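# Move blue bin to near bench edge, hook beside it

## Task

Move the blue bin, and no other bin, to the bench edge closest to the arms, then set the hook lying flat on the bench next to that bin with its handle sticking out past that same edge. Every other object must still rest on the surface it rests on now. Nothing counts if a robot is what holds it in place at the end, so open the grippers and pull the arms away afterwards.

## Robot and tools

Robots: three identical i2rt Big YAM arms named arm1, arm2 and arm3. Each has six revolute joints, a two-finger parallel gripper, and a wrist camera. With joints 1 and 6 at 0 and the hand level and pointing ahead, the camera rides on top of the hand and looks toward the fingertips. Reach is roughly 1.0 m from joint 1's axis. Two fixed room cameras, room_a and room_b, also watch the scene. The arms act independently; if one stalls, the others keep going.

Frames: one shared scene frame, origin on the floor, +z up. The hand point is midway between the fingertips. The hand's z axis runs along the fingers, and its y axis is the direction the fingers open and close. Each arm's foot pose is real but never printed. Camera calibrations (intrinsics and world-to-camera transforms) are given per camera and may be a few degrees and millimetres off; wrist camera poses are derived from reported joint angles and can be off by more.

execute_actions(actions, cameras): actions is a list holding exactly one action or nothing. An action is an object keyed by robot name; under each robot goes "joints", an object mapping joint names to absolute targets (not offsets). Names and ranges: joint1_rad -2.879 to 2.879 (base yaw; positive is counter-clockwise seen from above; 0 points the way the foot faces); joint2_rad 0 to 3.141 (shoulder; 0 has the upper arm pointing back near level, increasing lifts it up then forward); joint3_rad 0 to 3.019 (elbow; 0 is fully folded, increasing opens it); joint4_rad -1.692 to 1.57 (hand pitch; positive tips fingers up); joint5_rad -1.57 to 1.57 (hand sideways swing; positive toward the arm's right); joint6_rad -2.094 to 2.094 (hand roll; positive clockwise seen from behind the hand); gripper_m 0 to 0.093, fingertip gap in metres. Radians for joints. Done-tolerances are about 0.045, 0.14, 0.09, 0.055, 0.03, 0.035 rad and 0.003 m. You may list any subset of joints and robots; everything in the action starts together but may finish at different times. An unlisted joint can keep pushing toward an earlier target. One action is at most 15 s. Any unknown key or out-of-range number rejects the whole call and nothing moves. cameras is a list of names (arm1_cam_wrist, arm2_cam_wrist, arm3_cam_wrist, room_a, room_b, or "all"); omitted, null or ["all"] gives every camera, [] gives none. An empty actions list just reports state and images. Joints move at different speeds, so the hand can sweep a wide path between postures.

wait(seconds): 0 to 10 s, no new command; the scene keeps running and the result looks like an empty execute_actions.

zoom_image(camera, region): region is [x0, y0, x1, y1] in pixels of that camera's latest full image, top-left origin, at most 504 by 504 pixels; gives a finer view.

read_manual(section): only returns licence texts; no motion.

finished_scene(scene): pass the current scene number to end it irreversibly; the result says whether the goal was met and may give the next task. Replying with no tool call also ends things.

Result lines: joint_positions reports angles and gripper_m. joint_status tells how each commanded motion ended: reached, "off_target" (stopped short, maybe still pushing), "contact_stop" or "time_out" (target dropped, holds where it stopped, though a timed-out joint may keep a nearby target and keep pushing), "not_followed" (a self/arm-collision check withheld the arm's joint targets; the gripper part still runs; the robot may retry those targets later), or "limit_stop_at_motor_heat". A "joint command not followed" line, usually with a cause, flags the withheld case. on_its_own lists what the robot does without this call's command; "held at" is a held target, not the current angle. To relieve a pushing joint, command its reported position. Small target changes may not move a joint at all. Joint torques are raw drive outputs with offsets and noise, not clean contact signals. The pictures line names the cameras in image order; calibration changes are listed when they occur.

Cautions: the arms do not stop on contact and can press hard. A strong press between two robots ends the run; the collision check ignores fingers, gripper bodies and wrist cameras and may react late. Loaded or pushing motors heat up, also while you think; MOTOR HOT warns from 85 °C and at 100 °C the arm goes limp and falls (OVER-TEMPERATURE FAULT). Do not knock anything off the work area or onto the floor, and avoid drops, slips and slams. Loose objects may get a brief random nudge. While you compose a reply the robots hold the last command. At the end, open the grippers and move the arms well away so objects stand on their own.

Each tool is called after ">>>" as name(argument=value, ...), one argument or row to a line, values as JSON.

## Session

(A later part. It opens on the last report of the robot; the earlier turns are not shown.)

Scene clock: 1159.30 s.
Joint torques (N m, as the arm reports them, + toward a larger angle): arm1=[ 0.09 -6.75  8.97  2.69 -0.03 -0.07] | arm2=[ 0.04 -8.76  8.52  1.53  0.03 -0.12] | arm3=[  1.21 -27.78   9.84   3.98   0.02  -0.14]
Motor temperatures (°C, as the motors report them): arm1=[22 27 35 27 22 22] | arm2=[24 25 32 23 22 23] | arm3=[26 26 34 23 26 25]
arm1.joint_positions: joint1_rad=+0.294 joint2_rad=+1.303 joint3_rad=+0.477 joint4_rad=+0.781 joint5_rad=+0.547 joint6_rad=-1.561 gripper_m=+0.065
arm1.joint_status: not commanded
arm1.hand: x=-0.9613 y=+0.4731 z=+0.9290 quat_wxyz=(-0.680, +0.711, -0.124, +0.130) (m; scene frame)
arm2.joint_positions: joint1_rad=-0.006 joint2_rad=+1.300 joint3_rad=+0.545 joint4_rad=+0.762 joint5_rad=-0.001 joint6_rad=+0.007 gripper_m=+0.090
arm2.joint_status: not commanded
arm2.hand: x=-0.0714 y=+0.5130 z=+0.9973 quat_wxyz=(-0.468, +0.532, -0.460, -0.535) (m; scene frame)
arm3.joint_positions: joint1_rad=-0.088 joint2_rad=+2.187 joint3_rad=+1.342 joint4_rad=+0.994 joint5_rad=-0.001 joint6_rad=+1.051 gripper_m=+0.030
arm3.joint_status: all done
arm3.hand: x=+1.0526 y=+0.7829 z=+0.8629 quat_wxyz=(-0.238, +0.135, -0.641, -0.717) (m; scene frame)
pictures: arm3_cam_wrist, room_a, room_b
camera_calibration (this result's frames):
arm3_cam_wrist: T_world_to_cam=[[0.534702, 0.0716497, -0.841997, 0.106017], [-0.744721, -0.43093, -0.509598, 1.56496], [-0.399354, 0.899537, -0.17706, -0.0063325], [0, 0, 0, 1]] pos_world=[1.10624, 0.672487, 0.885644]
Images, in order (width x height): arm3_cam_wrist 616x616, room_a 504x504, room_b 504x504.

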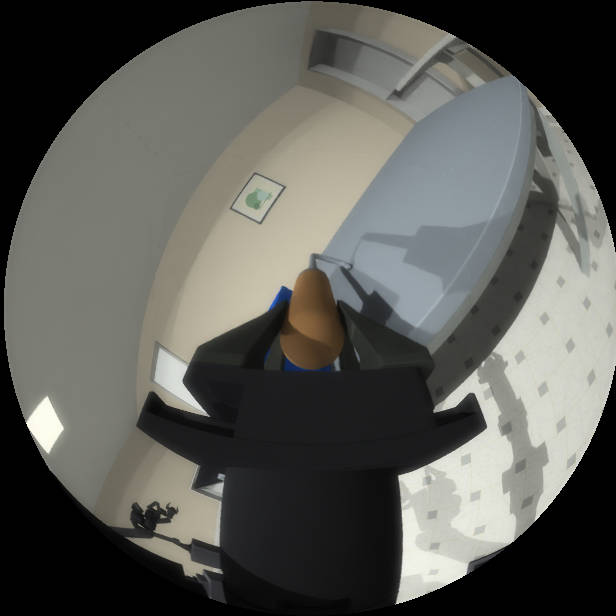

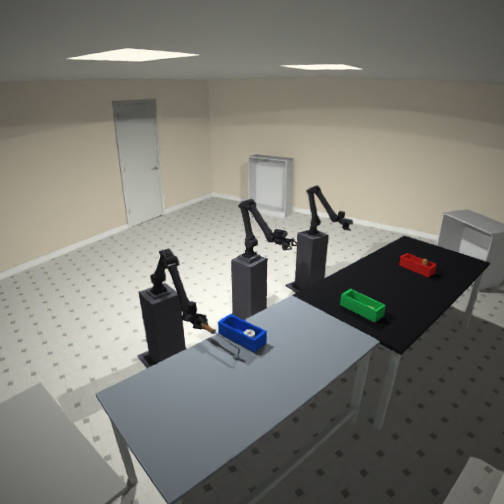

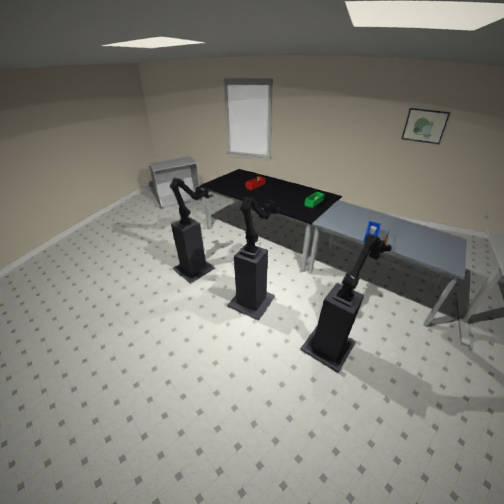

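>>> execute_actions(
  actions=[],
)

Scene clock: 1175.93 s.
Joint torques (N m, as the arm reports them, + toward a larger angle): arm1=[-0.61 -6.67  8.82  2.72 -0.03 -0.08] | arm2=[ 0.41 -7.24  8.67  1.67  0.14 -0.2 ] | arm3=[  1.21 -27.87   9.88   4.03   0.01  -0.14]
Motor temperatures (°C, as the motors report them): arm1=[22 27 35 27 22 22] | arm2=[24 25 32 23 22 23] | arm3=[26 27 34 23 26 25]
arm1.joint_positions: joint1_rad=+0.294 joint2_rad=+1.303 joint3_rad=+0.477 joint4_rad=+0.781 joint5_rad=+0.547 joint6_rad=-1.561 gripper_m=+0.065
arm1.joint_status: not commanded
arm1.hand: x=-0.9613 y=+0.4731 z=+0.9290 quat_wxyz=(-0.680, +0.711, -0.124, +0.130) (m; scene frame)
arm2.joint_positions: joint1_rad=-0.006 joint2_rad=+1.300 joint3_rad=+0.545 joint4_rad=+0.762 joint5_rad=-0.001 joint6_rad=+0.007 gripper_m=+0.090
arm2.joint_status: not commanded
arm2.hand: x=-0.0714 y=+0.5130 z=+0.9973 quat_wxyz=(-0.468, +0.532, -0.460, -0.535) (m; scene frame)
arm3.joint_positions: joint1_rad=-0.088 joint2_rad=+2.187 joint3_rad=+1.342 joint4_rad=+0.994 joint5_rad=-0.001 joint6_rad=+1.050 gripper_m=+0.030
arm3.joint_status: all done
arm3.hand: x=+1.0526 y=+0.7829 z=+0.8629 quat_wxyz=(-0.238, +0.135, -0.641, -0.717) (m; scene frame)
pictures: arm1_cam_wrist, arm2_cam_wrist, arm3_cam_wrist, room_a, room_b
camera_calibration (this result's frames):
arm1_cam_wrist: T_world_to_cam=[[-0.00544028, 0.0393185, 0.999212, -0.952973], [0.55086, -0.833829, 0.03581, 0.893755], [0.83458, 0.55062, -0.0171227, 0.680383], [0, 0, 0, 1]] pos_world=[-1.06535, 0.408076, 0.931867]
arm2_cam_wrist: T_world_to_cam=[[0.989143, 0.14668, 0.00898482, -0.00812187], [0.0914404, -0.566466, -0.818996, 1.1203], [-0.115041, 0.810926, -0.573728, 0.277098], [0, 0, 0, 1]] pos_world=[-0.0625299, 0.411099, 1.07658]
arm3_cam_wrist: T_world_to_cam=[[0.535022, 0.0715851, -0.8418, 0.10556], [-0.744553, -0.430911, -0.509859, 1.56499], [-0.399239, 0.89955, -0.177248, -0.00630158], [0, 0, 0, 1]] pos_world=[1.10623, 0.672485, 0.885669]
Images, in order (width x height): arm1_cam_wrist 616x616, arm2_cam_wrist 616x616, arm3_cam_wrist 616x616, room_a 504x504, room_b 504x504.

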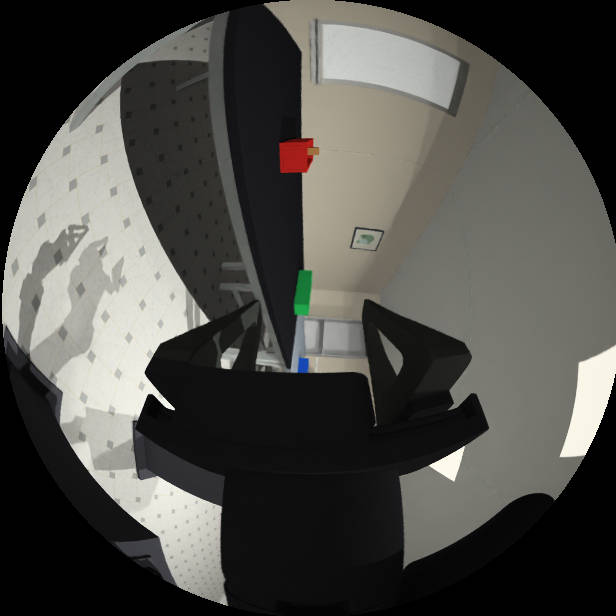

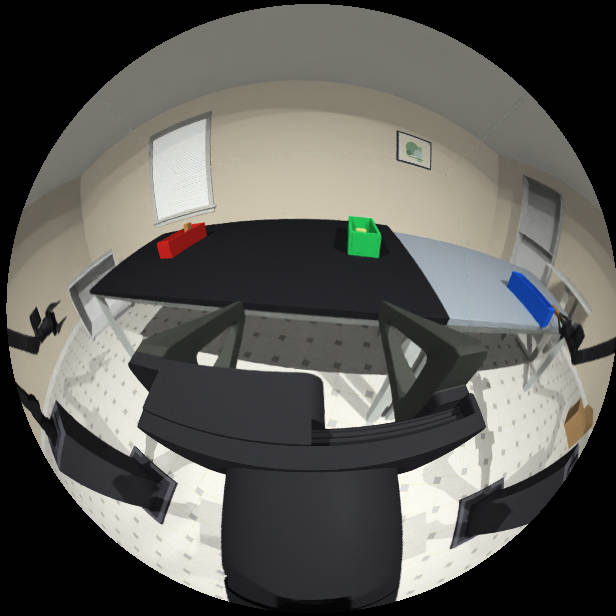

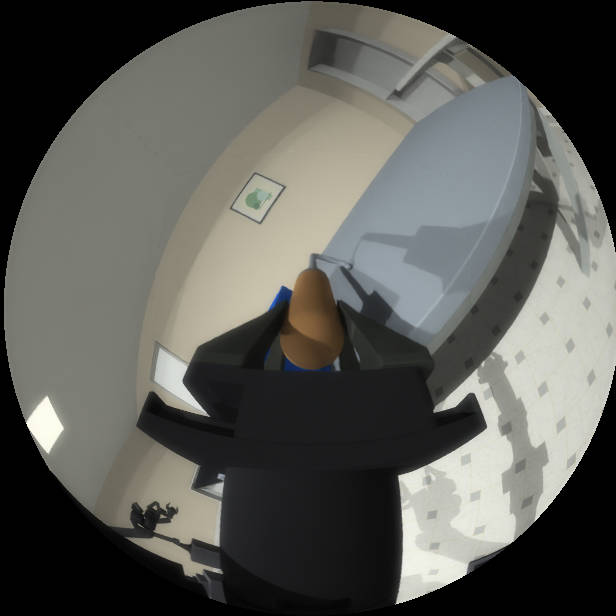

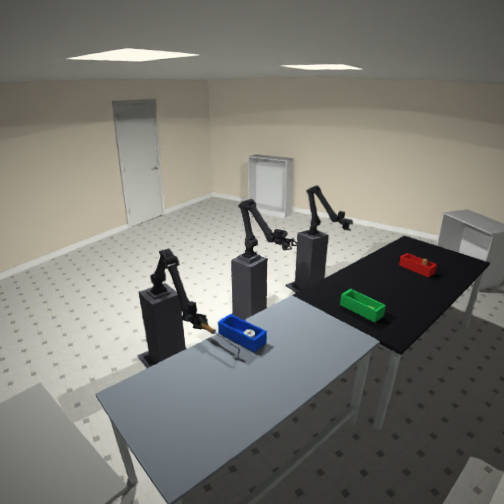

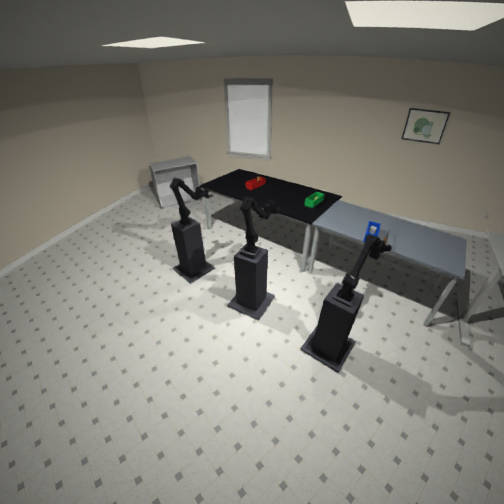

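>>> zoom_image(
  camera="room_a",
  region=[150, 280, 310, 400],
)

>>> zoom_image(
  camera="arm3_cam_wrist",
  region=[200, 200, 440, 400],
)

Region (150, 280, 310, 400) of room_a's 504x504 image, scaled by 3.150, with more detail than that image has; it fills the top 378 rows of this view, and the rest is white.

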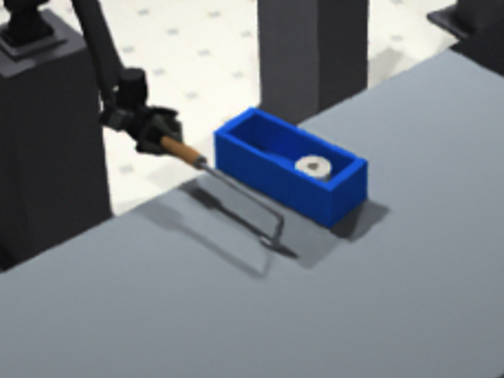

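Region (200, 200, 440, 400) of arm3_cam_wrist's 616x616 image, scaled by 2.100, with more detail than that image has.

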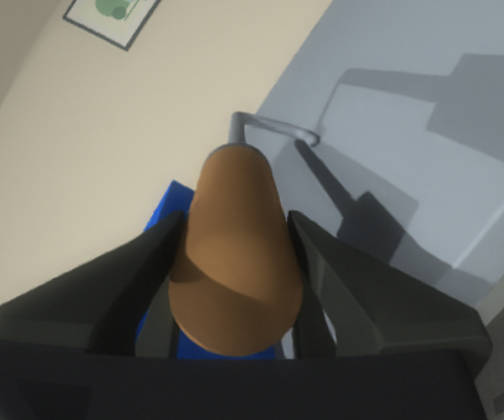

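>>> execute_actions(
  actions=[
    {"arm3": {"joints": {"joint6_rad": -0.2}}},
  ],
  cameras=["arm3_cam_wrist", "room_a"],
)

Scene clock: 1213.43 s.
Joint torques (N m, as the arm reports them, + toward a larger angle): arm1=[-0.08 -6.47  8.83  2.67 -0.06 -0.08] | arm2=[ 0.74 -7.83  8.3   1.66  0.07 -0.14] | arm3=[  1.12 -27.63   9.88   3.99   0.06  -0.2 ]
Motor temperatures (°C, as the motors report them): arm1=[22 27 35 27 22 22] | arm2=[24 25 32 23 22 23] | arm3=[26 28 34 23 26 25]
arm1.joint_positions: joint1_rad=+0.294 joint2_rad=+1.303 joint3_rad=+0.477 joint4_rad=+0.781 joint5_rad=+0.547 joint6_rad=-1.561 gripper_m=+0.065
arm1.joint_status: not commanded
arm1.hand: x=-0.9613 y=+0.4731 z=+0.9290 quat_wxyz=(-0.680, +0.711, -0.124, +0.130) (m; scene frame)
arm2.joint_positions: joint1_rad=-0.006 joint2_rad=+1.300 joint3_rad=+0.545 joint4_rad=+0.762 joint5_rad=-0.001 joint6_rad=+0.007 gripper_m=+0.090
arm2.joint_status: not commanded
arm2.hand: x=-0.0714 y=+0.5130 z=+0.9973 quat_wxyz=(-0.468, +0.532, -0.460, -0.535) (m; scene frame)
arm3.joint_positions: joint1_rad=-0.088 joint2_rad=+2.184 joint3_rad=+1.342 joint4_rad=+0.994 joint5_rad=-0.002 joint6_rad=-0.183 gripper_m=+0.030
arm3.joint_status: all done
arm3.hand: x=+1.0523 y=+0.7829 z=+0.8653 quat_wxyz=(-0.610, +0.481, -0.444, -0.447) (m; scene frame)
pictures: arm3_cam_wrist, room_a
camera_calibration (this result's frames):
arm3_cam_wrist: T_world_to_cam=[[0.968893, -0.127766, 0.211947, -1.10462], [0.127561, -0.476063, -0.87011, 0.995323], [0.212071, 0.87008, -0.444956, -0.394547], [0, 0, 0, 1]] pos_world=[1.02697, 0.675991, 0.924606]
Images, in order (width x height): arm3_cam_wrist 616x616, room_a 504x504.

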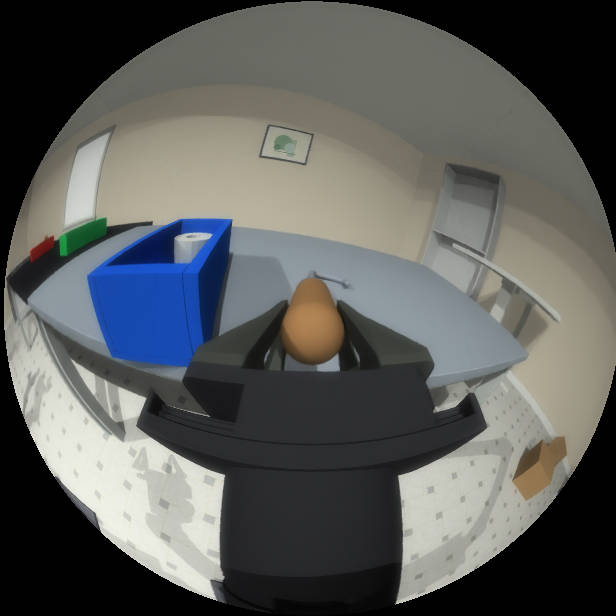

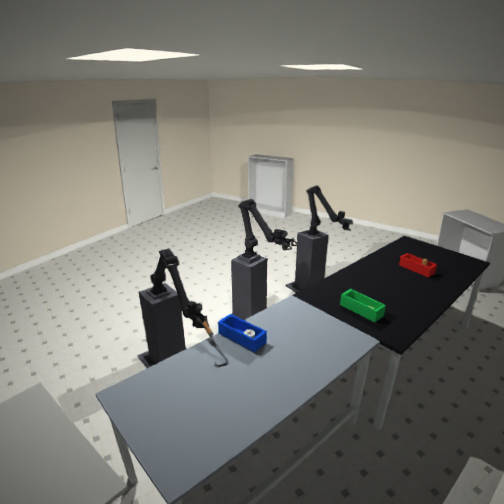

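>>> zoom_image(
  camera="room_a",
  region=[150, 280, 310, 400],
)

Region (150, 280, 310, 400) of room_a's 504x504 image, scaled by 3.150, with more detail than that image has; it fills the top 378 rows of this view, and the rest is white.

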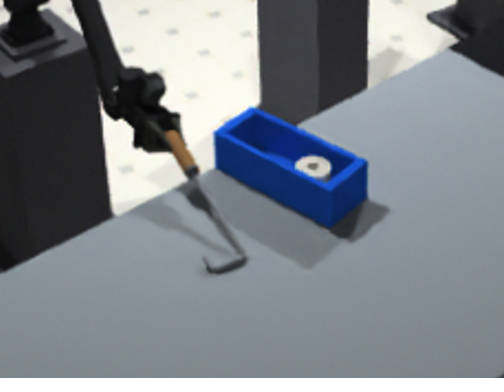

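>>> execute_actions(
  actions=[
    {"arm3": {"joints": {"joint3_rad": 1.245}}},
  ],
  cameras=["arm3_cam_wrist", "room_a"],
)

>>> zoom_image(
  camera="room_a",
  region=[150, 280, 310, 400],
)

Scene clock: 1230.60 s.
Joint torques (N m, as the arm reports them, + toward a larger angle): arm1=[ 0.17 -7.01  8.91  2.79 -0.06 -0.08] | arm2=[ 0.34 -7.99  8.56  1.59  0.03 -0.15] | arm3=[  1.02 -25.07   6.09   3.67   0.02  -0.01]
Motor temperatures (°C, as the motors report them): arm1=[22 27 35 27 22 22] | arm2=[24 25 32 23 22 23] | arm3=[26 28 34 23 26 25]
arm1.joint_positions: joint1_rad=+0.294 joint2_rad=+1.303 joint3_rad=+0.477 joint4_rad=+0.781 joint5_rad=+0.547 joint6_rad=-1.561 gripper_m=+0.065
arm1.joint_status: not commanded
arm1.hand: x=-0.9613 y=+0.4731 z=+0.9290 quat_wxyz=(-0.680, +0.711, -0.124, +0.130) (m; scene frame)
arm2.joint_positions: joint1_rad=-0.006 joint2_rad=+1.300 joint3_rad=+0.545 joint4_rad=+0.762 joint5_rad=-0.001 joint6_rad=+0.007 gripper_m=+0.090
arm2.joint_status: not commanded
arm2.hand: x=-0.0714 y=+0.5130 z=+0.9973 quat_wxyz=(-0.468, +0.532, -0.460, -0.535) (m; scene frame)
arm3.joint_positions: joint1_rad=-0.088 joint2_rad=+2.166 joint3_rad=+1.248 joint4_rad=+1.002 joint5_rad=-0.001 joint6_rad=-0.203 gripper_m=+0.030
arm3.joint_status: all done
arm3.hand: x=+1.0498 y=+0.7574 z=+0.8355 quat_wxyz=(-0.596, +0.503, -0.456, -0.428) (m; scene frame)
pictures: arm3_cam_wrist, room_a
camera_calibration (this result's frames):
arm3_cam_wrist: T_world_to_cam=[[0.965953, -0.115764, 0.231375, -1.1213], [0.135491, -0.535515, -0.833586, 0.963776], [0.220404, 0.836554, -0.501598, -0.321092], [0, 0, 0, 1]] pos_world=[1.02331, 0.654922, 0.901773]
Images, in order (width x height): arm3_cam_wrist 616x616, room_a 504x504.

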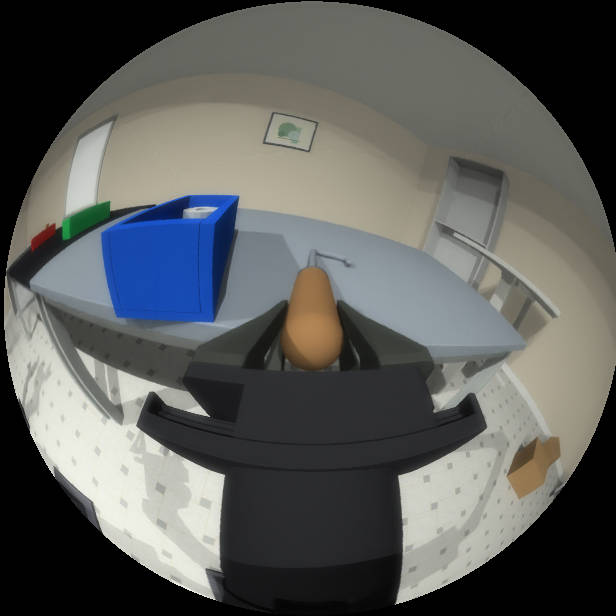

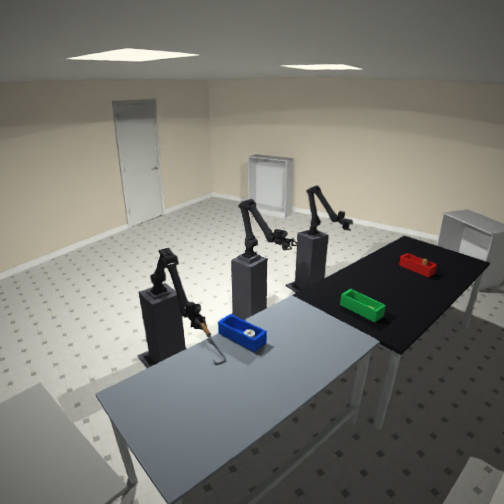

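Region (150, 280, 310, 400) of room_a's 504x504 image, scaled by 3.150, with more detail than that image has; it fills the top 378 rows of this view, and the rest is white.

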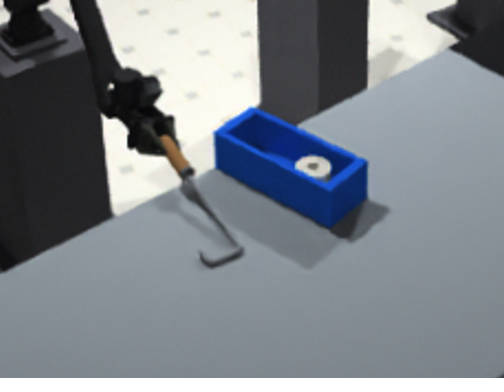

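>>> execute_actions(
  actions=[
    {"arm3": {"joints": {"joint2_rad": 2.19}}},
  ],
  cameras=["arm3_cam_wrist", "room_a"],
)

>>> zoom_image(
  camera="room_a",
  region=[150, 280, 310, 400],
)

Scene clock: 1243.87 s.
Joint torques (N m, as the arm reports them, + toward a larger angle): arm1=[ 0.2  -6.97  8.9   2.7  -0.03 -0.07] | arm2=[ 0.09 -7.28  8.68  1.73  0.02 -0.21] | arm3=[  1.13 -20.88   6.13   3.68   0.01  -0.01]
Motor temperatures (°C, as the motors report them): arm1=[22 27 35 27 22 22] | arm2=[24 25 32 23 22 23] | arm3=[26 28 33 23 26 25]
arm1.joint_positions: joint1_rad=+0.294 joint2_rad=+1.303 joint3_rad=+0.477 joint4_rad=+0.781 joint5_rad=+0.547 joint6_rad=-1.561 gripper_m=+0.065
arm1.joint_status: not commanded
arm1.hand: x=-0.9613 y=+0.4731 z=+0.9290 quat_wxyz=(-0.680, +0.711, -0.124, +0.130) (m; scene frame)
arm2.joint_positions: joint1_rad=-0.006 joint2_rad=+1.300 joint3_rad=+0.545 joint4_rad=+0.762 joint5_rad=-0.001 joint6_rad=+0.007 gripper_m=+0.090
arm2.joint_status: not commanded
arm2.hand: x=-0.0714 y=+0.5130 z=+0.9973 quat_wxyz=(-0.468, +0.532, -0.460, -0.535) (m; scene frame)
arm3.joint_positions: joint1_rad=-0.088 joint2_rad=+2.167 joint3_rad=+1.248 joint4_rad=+1.002 joint5_rad=-0.001 joint6_rad=-0.204 gripper_m=+0.030
arm3.joint_status: all done
arm3.hand: x=+1.0498 y=+0.7574 z=+0.8352 quat_wxyz=(-0.596, +0.504, -0.456, -0.428) (m; scene frame)
pictures: arm3_cam_wrist, room_a
camera_calibration (this result's frames):
arm3_cam_wrist: T_world_to_cam=[[0.965781, -0.115715, 0.232116, -1.12172], [0.136051, -0.535911, -0.83324, 0.962958], [0.220812, 0.836307, -0.50183, -0.321279], [0, 0, 0, 1]] pos_world=[1.02326, 0.654949, 0.901517]
Images, in order (width x height): arm3_cam_wrist 616x616, room_a 504x504.

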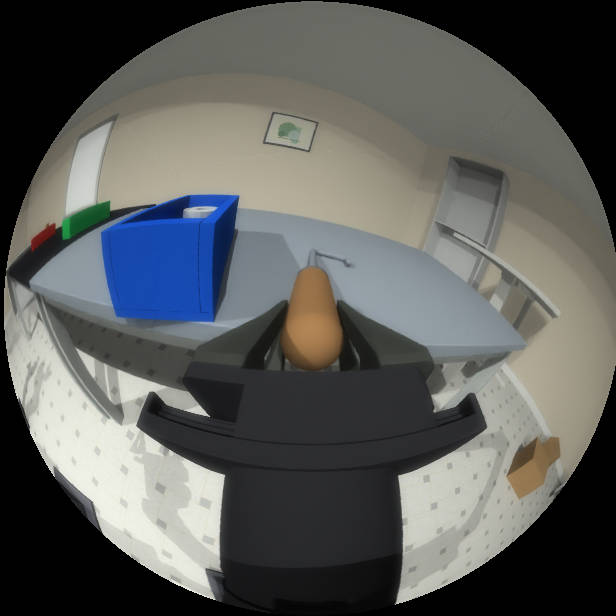

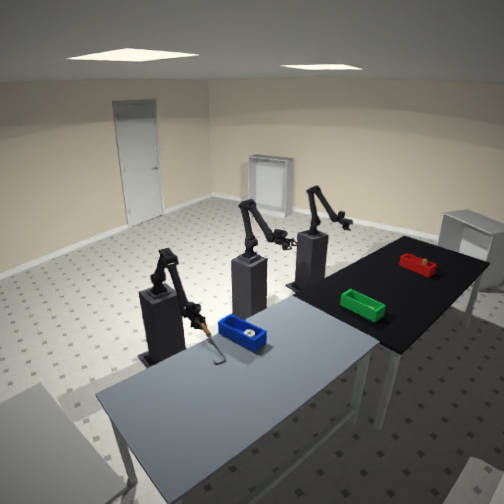

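Region (150, 280, 310, 400) of room_a's 504x504 image, scaled by 3.150, with more detail than that image has; it fills the top 378 rows of this view, and the rest is white.

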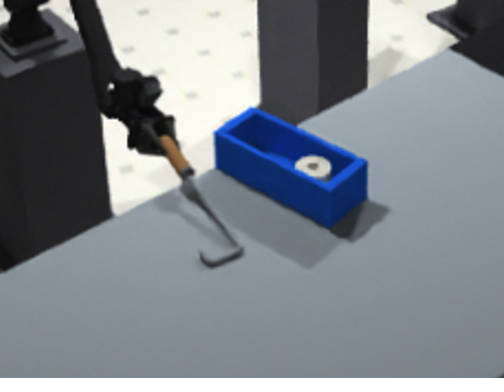

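>>> execute_actions(
  actions=[
    {"arm3": {"joints": {"joint2_rad": 2.228}}},
  ],
  cameras=["arm3_cam_wrist", "room_a"],
)

>>> zoom_image(
  camera="room_a",
  region=[150, 280, 310, 400],
)

Scene clock: 1251.67 s.
Joint torques (N m, as the arm reports them, + toward a larger angle): arm1=[-0.04 -6.71  8.96  2.77 -0.01 -0.06] | arm2=[ 0.89 -8.02  8.7   1.5   0.1  -0.19] | arm3=[  1.16 -21.76   5.83   3.31  -0.23   0.03]
Motor temperatures (°C, as the motors report them): arm1=[22 27 35 27 22 22] | arm2=[24 25 32 23 22 23] | arm3=[26 28 33 23 26 25]
arm1.joint_positions: joint1_rad=+0.294 joint2_rad=+1.303 joint3_rad=+0.477 joint4_rad=+0.781 joint5_rad=+0.547 joint6_rad=-1.561 gripper_m=+0.065
arm1.joint_status: not commanded
arm1.hand: x=-0.9613 y=+0.4731 z=+0.9290 quat_wxyz=(-0.680, +0.711, -0.124, +0.130) (m; scene frame)
arm2.joint_positions: joint1_rad=-0.006 joint2_rad=+1.300 joint3_rad=+0.545 joint4_rad=+0.762 joint5_rad=-0.001 joint6_rad=+0.007 gripper_m=+0.090
arm2.joint_status: not commanded
arm2.hand: x=-0.0714 y=+0.5130 z=+0.9973 quat_wxyz=(-0.468, +0.532, -0.460, -0.535) (m; scene frame)
arm3.joint_positions: joint1_rad=-0.088 joint2_rad=+2.214 joint3_rad=+1.248 joint4_rad=+1.011 joint5_rad=+0.006 joint6_rad=-0.207 gripper_m=+0.030
arm3.joint_status: all done
arm3.hand: x=+1.0511 y=+0.7557 z=+0.8020 quat_wxyz=(-0.587, +0.513, -0.467, -0.417) (m; scene frame)
pictures: arm3_cam_wrist, room_a
camera_calibration (this result's frames):
arm3_cam_wrist: T_world_to_cam=[[0.965325, -0.1141, 0.234795, -1.11839], [0.130252, -0.568945, -0.811995, 0.948247], [0.226234, 0.814422, -0.534355, -0.299862], [0, 0, 0, 1]] pos_world=[1.02394, 0.656105, 0.872333]
Images, in order (width x height): arm3_cam_wrist 616x616, room_a 504x504.

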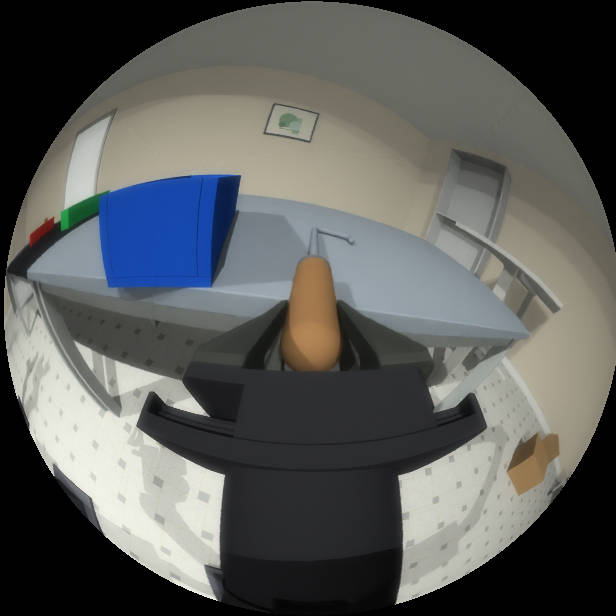

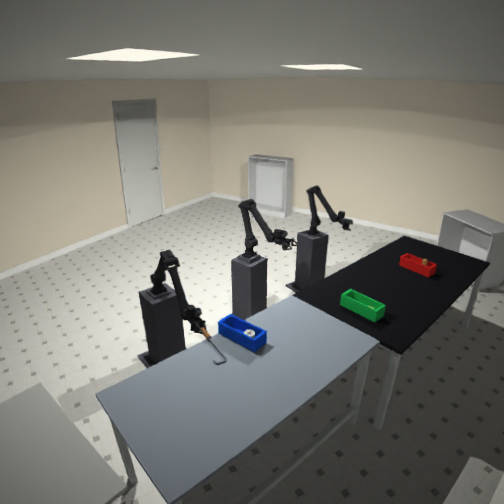

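Region (150, 280, 310, 400) of room_a's 504x504 image, scaled by 3.150, with more detail than that image has; it fills the top 378 rows of this view, and the rest is white.

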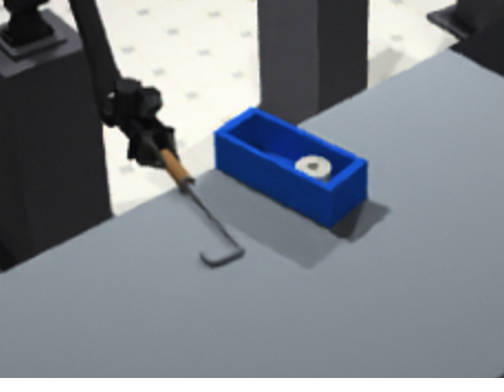

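>>> execute_actions(
  actions=[
    {"arm3": {"joints": {"gripper_m": 0.07, "joint2_rad": 2.2}}},
  ],
  cameras=["arm3_cam_wrist", "room_a"],
)

Scene clock: 1283.17 s.
Joint torques (N m, as the arm reports them, + toward a larger angle): arm1=[ 0.02 -6.92  8.82  2.69 -0.05 -0.08] | arm2=[ 0.52 -8.5   8.58  1.66  0.07 -0.1 ] | arm3=[  1.38 -24.35   5.86   3.31  -0.1    0.02]
Motor temperatures (°C, as the motors report them): arm1=[22 27 35 27 22 22] | arm2=[24 25 32 23 22 23] | arm3=[26 27 32 23 26 25]
arm1.joint_positions: joint1_rad=+0.294 joint2_rad=+1.303 joint3_rad=+0.477 joint4_rad=+0.781 joint5_rad=+0.547 joint6_rad=-1.561 gripper_m=+0.065
arm1.joint_status: not commanded
arm1.hand: x=-0.9613 y=+0.4731 z=+0.9290 quat_wxyz=(-0.680, +0.711, -0.124, +0.130) (m; scene frame)
arm2.joint_positions: joint1_rad=-0.006 joint2_rad=+1.300 joint3_rad=+0.545 joint4_rad=+0.762 joint5_rad=-0.001 joint6_rad=+0.007 gripper_m=+0.090
arm2.joint_status: not commanded
arm2.hand: x=-0.0714 y=+0.5130 z=+0.9973 quat_wxyz=(-0.468, +0.532, -0.460, -0.535) (m; scene frame)
arm3.joint_positions: joint1_rad=-0.088 joint2_rad=+2.210 joint3_rad=+1.248 joint4_rad=+1.011 joint5_rad=+0.002 joint6_rad=-0.207 gripper_m=+0.070
arm3.joint_status: all done
arm3.hand: x=+1.0504 y=+0.7559 z=+0.8046 quat_wxyz=(-0.587, +0.513, -0.465, -0.419) (m; scene frame)
pictures: arm3_cam_wrist, room_a
camera_calibration (this result's frames):
arm3_cam_wrist: T_world_to_cam=[[0.965631, -0.111182, 0.234937, -1.12098], [0.132869, -0.565707, -0.813831, 0.946817], [0.223389, 0.817077, -0.531491, -0.299865], [0, 0, 0, 1]] pos_world=[1.02363, 0.656001, 0.874532]
Images, in order (width x height): arm3_cam_wrist 616x616, room_a 504x504.

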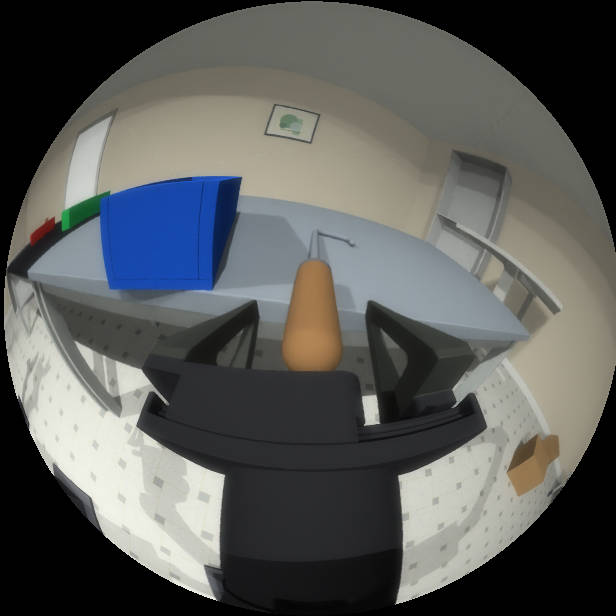

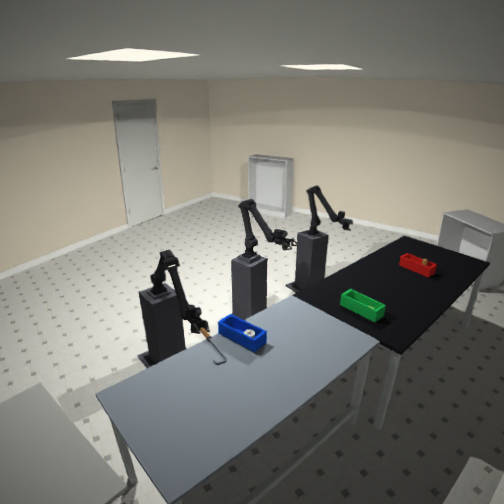

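>>> zoom_image(
  camera="arm3_cam_wrist",
  region=[60, 160, 420, 380],
)

Region (60, 160, 420, 380) of arm3_cam_wrist's 616x616 image, scaled by 1.400, with more detail than that image has.

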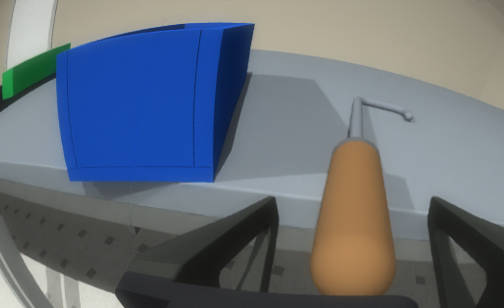

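>>> execute_actions(
  actions=[
    {"arm3": {"joints": {"joint2_rad": 2.11}}},
  ],
  cameras=[],
)

Scene clock: 1351.43 s.
Joint torques (N m, as the arm reports them, + toward a larger angle): arm1=[-0.23 -6.73  8.83  2.78 -0.04 -0.07] | arm2=[ 1.24 -8.15  8.61  1.8   0.09 -0.19] | arm3=[  1.15 -21.61   6.84   3.31  -0.12   0.03]
Motor temperatures (°C, as the motors report them): arm1=[22 27 35 27 22 22] | arm2=[24 25 32 23 22 23] | arm3=[26 28 31 23 26 25]
arm1.joint_positions: joint1_rad=+0.294 joint2_rad=+1.303 joint3_rad=+0.477 joint4_rad=+0.781 joint5_rad=+0.547 joint6_rad=-1.561 gripper_m=+0.065
arm1.joint_status: not commanded
arm1.hand: x=-0.9613 y=+0.4731 z=+0.9290 quat_wxyz=(-0.680, +0.711, -0.124, +0.130) (m; scene frame)
arm2.joint_positions: joint1_rad=-0.006 joint2_rad=+1.300 joint3_rad=+0.545 joint4_rad=+0.762 joint5_rad=-0.001 joint6_rad=+0.007 gripper_m=+0.090
arm2.joint_status: not commanded
arm2.hand: x=-0.0714 y=+0.5130 z=+0.9973 quat_wxyz=(-0.468, +0.532, -0.460, -0.535) (m; scene frame)
arm3.joint_positions: joint1_rad=-0.088 joint2_rad=+2.093 joint3_rad=+1.244 joint4_rad=+1.011 joint5_rad=+0.002 joint6_rad=-0.207 gripper_m=+0.070
arm3.joint_status: all done
arm3.hand: x=+1.0496 y=+0.7551 z=+0.8905 quat_wxyz=(-0.618, +0.482, -0.437, -0.441) (m; scene frame)
pictures: none
No camera images: the call's "cameras" was empty. Leave "cameras" out to get every camera's image.

>>> execute_actions(
  actions=[
    {"arm3": {"joints": {"joint1_rad": 0.135, "joint3_rad": 1.214, "joint4_rad": 0.85, "gripper_m": 0.0}}},
  ],
  cameras=["arm3_cam_wrist", "room_a"],
)

Scene clock: 1359.43 s.
Joint torques (N m, as the arm reports them, + toward a larger angle): arm1=[ 0.37 -6.55  8.85  2.7  -0.05 -0.07] | arm2=[ 0.87 -7.11  8.92  1.32  0.02 -0.1 ] | arm3=[  0.49 -21.03   6.22   2.39   0.01   0.03]
Motor temperatures (°C, as the motors report them): arm1=[22 27 35 27 22 22] | arm2=[24 25 32 23 22 23] | arm3=[26 28 31 23 26 25]
arm1.joint_positions: joint1_rad=+0.294 joint2_rad=+1.303 joint3_rad=+0.477 joint4_rad=+0.781 joint5_rad=+0.547 joint6_rad=-1.561 gripper_m=+0.065
arm1.joint_status: not commanded
arm1.hand: x=-0.9613 y=+0.4731 z=+0.9290 quat_wxyz=(-0.680, +0.711, -0.124, +0.130) (m; scene frame)
arm2.joint_positions: joint1_rad=-0.006 joint2_rad=+1.300 joint3_rad=+0.545 joint4_rad=+0.762 joint5_rad=-0.001 joint6_rad=+0.007 gripper_m=+0.090
arm2.joint_status: not commanded
arm2.hand: x=-0.0714 y=+0.5130 z=+0.9973 quat_wxyz=(-0.468, +0.532, -0.460, -0.535) (m; scene frame)
arm3.joint_positions: joint1_rad=+0.139 joint2_rad=+2.093 joint3_rad=+1.220 joint4_rad=+0.863 joint5_rad=-0.001 joint6_rad=-0.207 gripper_m=+0.000
arm3.joint_status: all done
arm3.hand: x=+0.8763 y=+0.7513 z=+0.8411 quat_wxyz=(-0.519, +0.580, -0.416, -0.470) (m; scene frame)
pictures: arm3_cam_wrist, room_a
camera_calibration (this result's frames):
arm3_cam_wrist: T_world_to_cam=[[0.964362, 0.126145, 0.232579, -1.13715], [0.262435, -0.567877, -0.780156, 0.856887], [0.0336634, 0.81339, -0.580744, -0.0273429], [0, 0, 0, 1]] pos_world=[0.872666, 0.652292, 0.917103]
Images, in order (width x height): arm3_cam_wrist 616x616, room_a 504x504.

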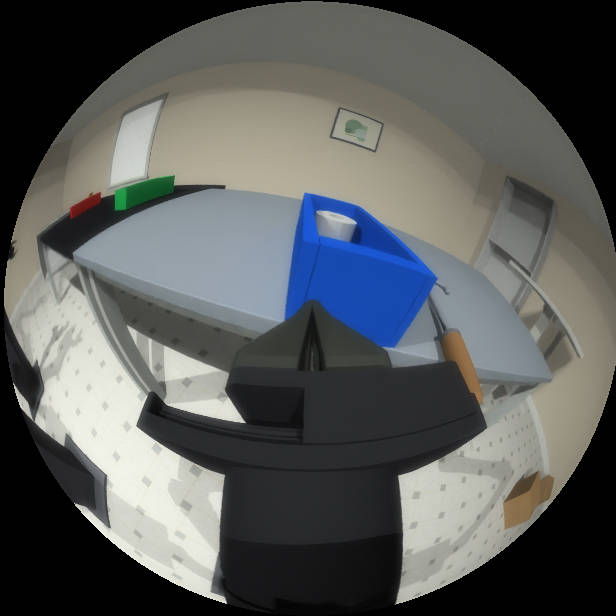

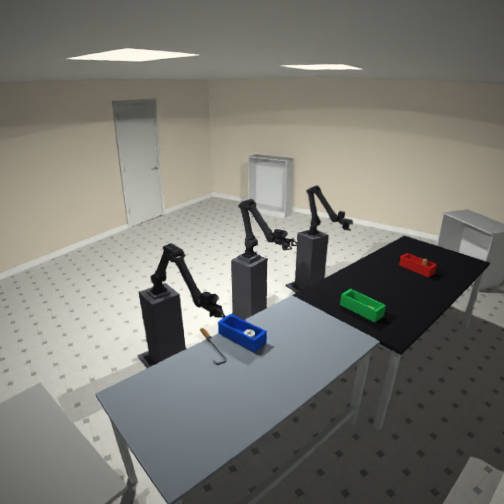

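>>> zoom_image(
  camera="arm3_cam_wrist",
  region=[220, 180, 500, 400],
)

Region (220, 180, 500, 400) of arm3_cam_wrist's 616x616 image, scaled by 1.800, with more detail than that image has; it fills the top 396 rows of this view, and the rest is white.

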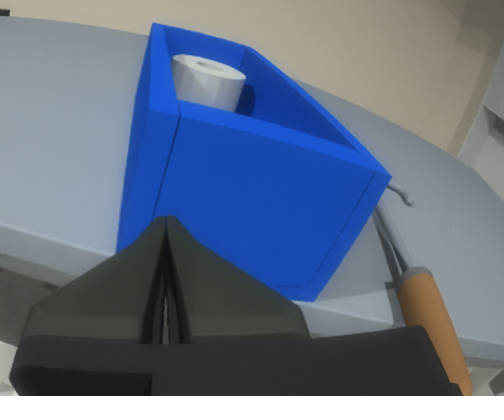

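>>> execute_actions(
  actions=[
    {"arm3": {"joints": {"joint1_rad": 0.12, "joint2_rad": 2.18, "joint3_rad": 1.395}}},
  ],
  cameras=["arm3_cam_wrist", "room_a"],
)

Scene clock: 1377.70 s.
Joint torques (N m, as the arm reports them, + toward a larger angle): arm1=[ 0.09 -6.41  8.88  2.68  0.01 -0.04] | arm2=[ 0.45 -7.15  8.48  1.67  0.1  -0.2 ] | arm3=[  0.11 -24.19   9.61   2.68   0.01   0.02]
Motor temperatures (°C, as the motors report them): arm1=[22 27 35 27 22 22] | arm2=[24 25 32 23 22 23] | arm3=[26 28 31 23 26 25]
arm1.joint_positions: joint1_rad=+0.294 joint2_rad=+1.303 joint3_rad=+0.477 joint4_rad=+0.781 joint5_rad=+0.547 joint6_rad=-1.561 gripper_m=+0.065
arm1.joint_status: not commanded
arm1.hand: x=-0.9613 y=+0.4731 z=+0.9290 quat_wxyz=(-0.680, +0.711, -0.124, +0.130) (m; scene frame)
arm2.joint_positions: joint1_rad=-0.006 joint2_rad=+1.300 joint3_rad=+0.545 joint4_rad=+0.762 joint5_rad=-0.001 joint6_rad=+0.007 gripper_m=+0.090
arm2.joint_status: not commanded
arm2.hand: x=-0.0714 y=+0.5130 z=+0.9973 quat_wxyz=(-0.468, +0.532, -0.460, -0.535) (m; scene frame)
arm3.joint_positions: joint1_rad=+0.131 joint2_rad=+2.176 joint3_rad=+1.354 joint4_rad=+0.858 joint5_rad=-0.001 joint6_rad=-0.207 gripper_m=+0.000
arm3.joint_status: all done
arm3.hand: x=+0.8784 y=+0.7899 z=+0.8432 quat_wxyz=(-0.533, +0.565, -0.409, -0.479) (m; scene frame)
pictures: arm3_cam_wrist, room_a
camera_calibration (this result's frames):
arm3_cam_wrist: T_world_to_cam=[[0.966399, 0.108082, 0.23322, -1.13258], [0.254326, -0.533712, -0.806517, 0.882222], [0.0373022, 0.838731, -0.543267, -0.112383], [0, 0, 0, 1]] pos_world=[0.874341, 0.687523, 0.914613]
Images, in order (width x height): arm3_cam_wrist 616x616, room_a 504x504.

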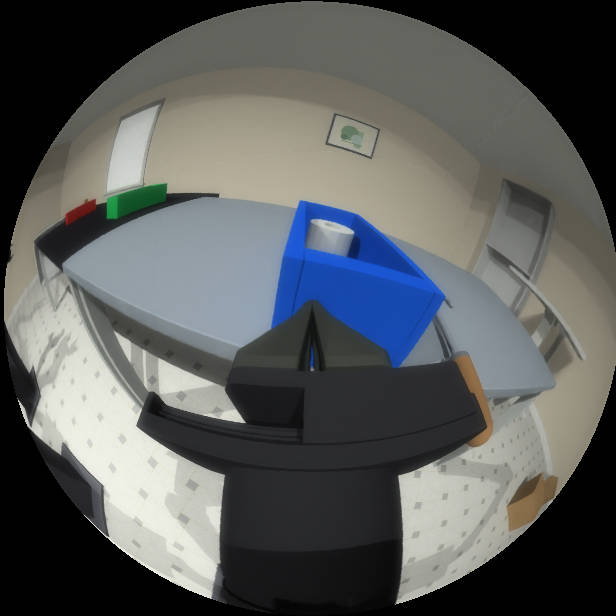

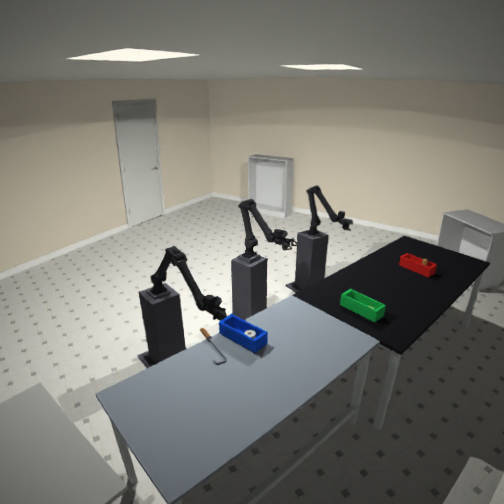

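>>> execute_actions(
  actions=[
    {"arm3": {"joints": {"joint2_rad": 1.85, "joint3_rad": 0.9}}},
  ],
  cameras=["arm3_cam_wrist", "room_a", "room_b"],
)

>>> zoom_image(
  camera="arm3_cam_wrist",
  region=[200, 160, 520, 380],
)

>>> zoom_image(
  camera="room_a",
  region=[150, 280, 310, 400],
)

Scene clock: 1386.30 s.
Joint torques (N m, as the arm reports them, + toward a larger angle): arm1=[-0.44 -6.37  9.02  2.8  -0.06 -0.08] | arm2=[ 0.22 -7.97  8.74  1.52  0.07 -0.16] | arm3=[  0.28 -17.68   6.52   2.65   0.02   0.03]
Motor temperatures (°C, as the motors report them): arm1=[22 27 35 27 22 22] | arm2=[24 25 32 23 22 23] | arm3=[26 28 32 23 26 25]
arm1.joint_positions: joint1_rad=+0.294 joint2_rad=+1.303 joint3_rad=+0.477 joint4_rad=+0.781 joint5_rad=+0.547 joint6_rad=-1.561 gripper_m=+0.065
arm1.joint_status: not commanded
arm1.hand: x=-0.9613 y=+0.4731 z=+0.9290 quat_wxyz=(-0.680, +0.711, -0.124, +0.130) (m; scene frame)
arm2.joint_positions: joint1_rad=-0.006 joint2_rad=+1.300 joint3_rad=+0.545 joint4_rad=+0.762 joint5_rad=-0.001 joint6_rad=+0.007 gripper_m=+0.090
arm2.joint_status: not commanded
arm2.hand: x=-0.0714 y=+0.5130 z=+0.9973 quat_wxyz=(-0.468, +0.532, -0.460, -0.535) (m; scene frame)
arm3.joint_positions: joint1_rad=+0.131 joint2_rad=+1.840 joint3_rad=+0.897 joint4_rad=+0.858 joint5_rad=-0.001 joint6_rad=-0.207 gripper_m=+0.000
arm3.joint_status: all done
arm3.hand: x=+0.8930 y=+0.6491 z=+0.8593 quat_wxyz=(-0.501, +0.599, -0.434, -0.449) (m; scene frame)
pictures: arm3_cam_wrist, room_a, room_b
camera_calibration (this result's frames):
arm3_cam_wrist: T_world_to_cam=[[0.963563, 0.135426, 0.230663, -1.14822], [0.263596, -0.627191, -0.732904, 0.805502], [0.0454157, 0.767001, -0.640036, 0.136333], [0, 0, 0, 1]] pos_world=[0.887864, 0.556135, 0.942466]
Images, in order (width x height): arm3_cam_wrist 616x616, room_a 504x504, room_b 504x504.

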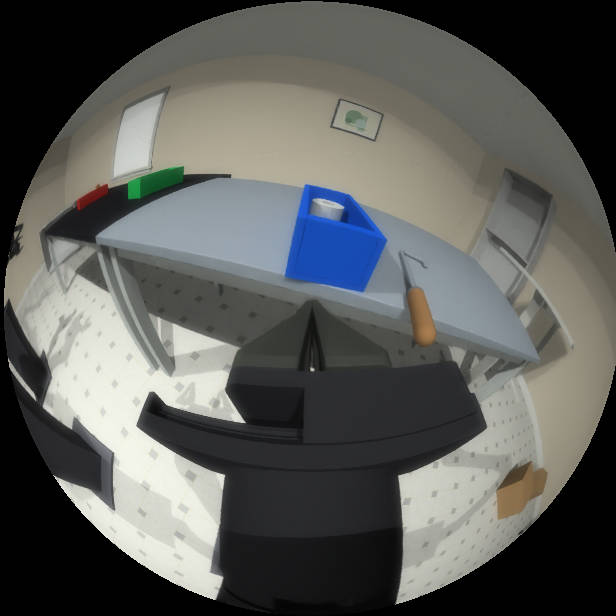

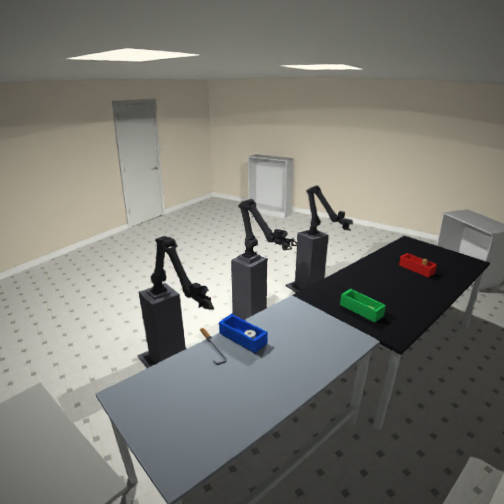

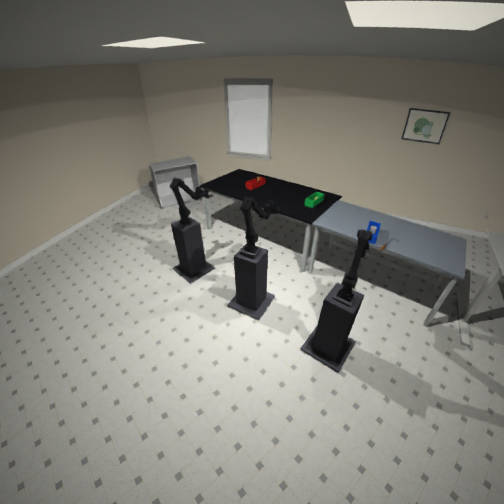

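Region (200, 160, 520, 380) of arm3_cam_wrist's 616x616 image, scaled by 1.575, with more detail than that image has; it fills the top 346 rows of this view, and the rest is white.

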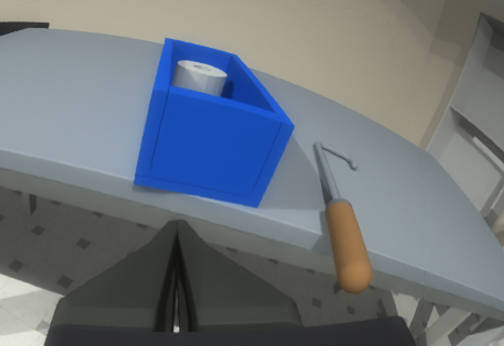

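Region (150, 280, 310, 400) of room_a's 504x504 image, scaled by 3.150, with more detail than that image has; it fills the top 378 rows of this view, and the rest is white.

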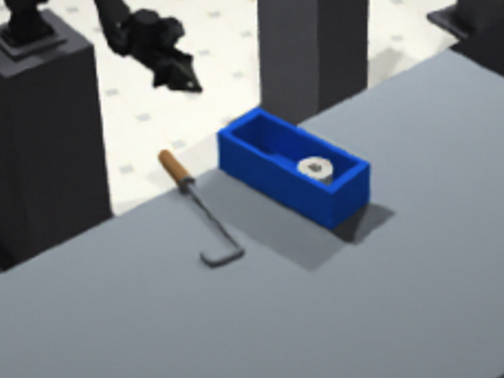

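>>> finished_scene(
  scene=1,
)

The scene is finished: the task was done.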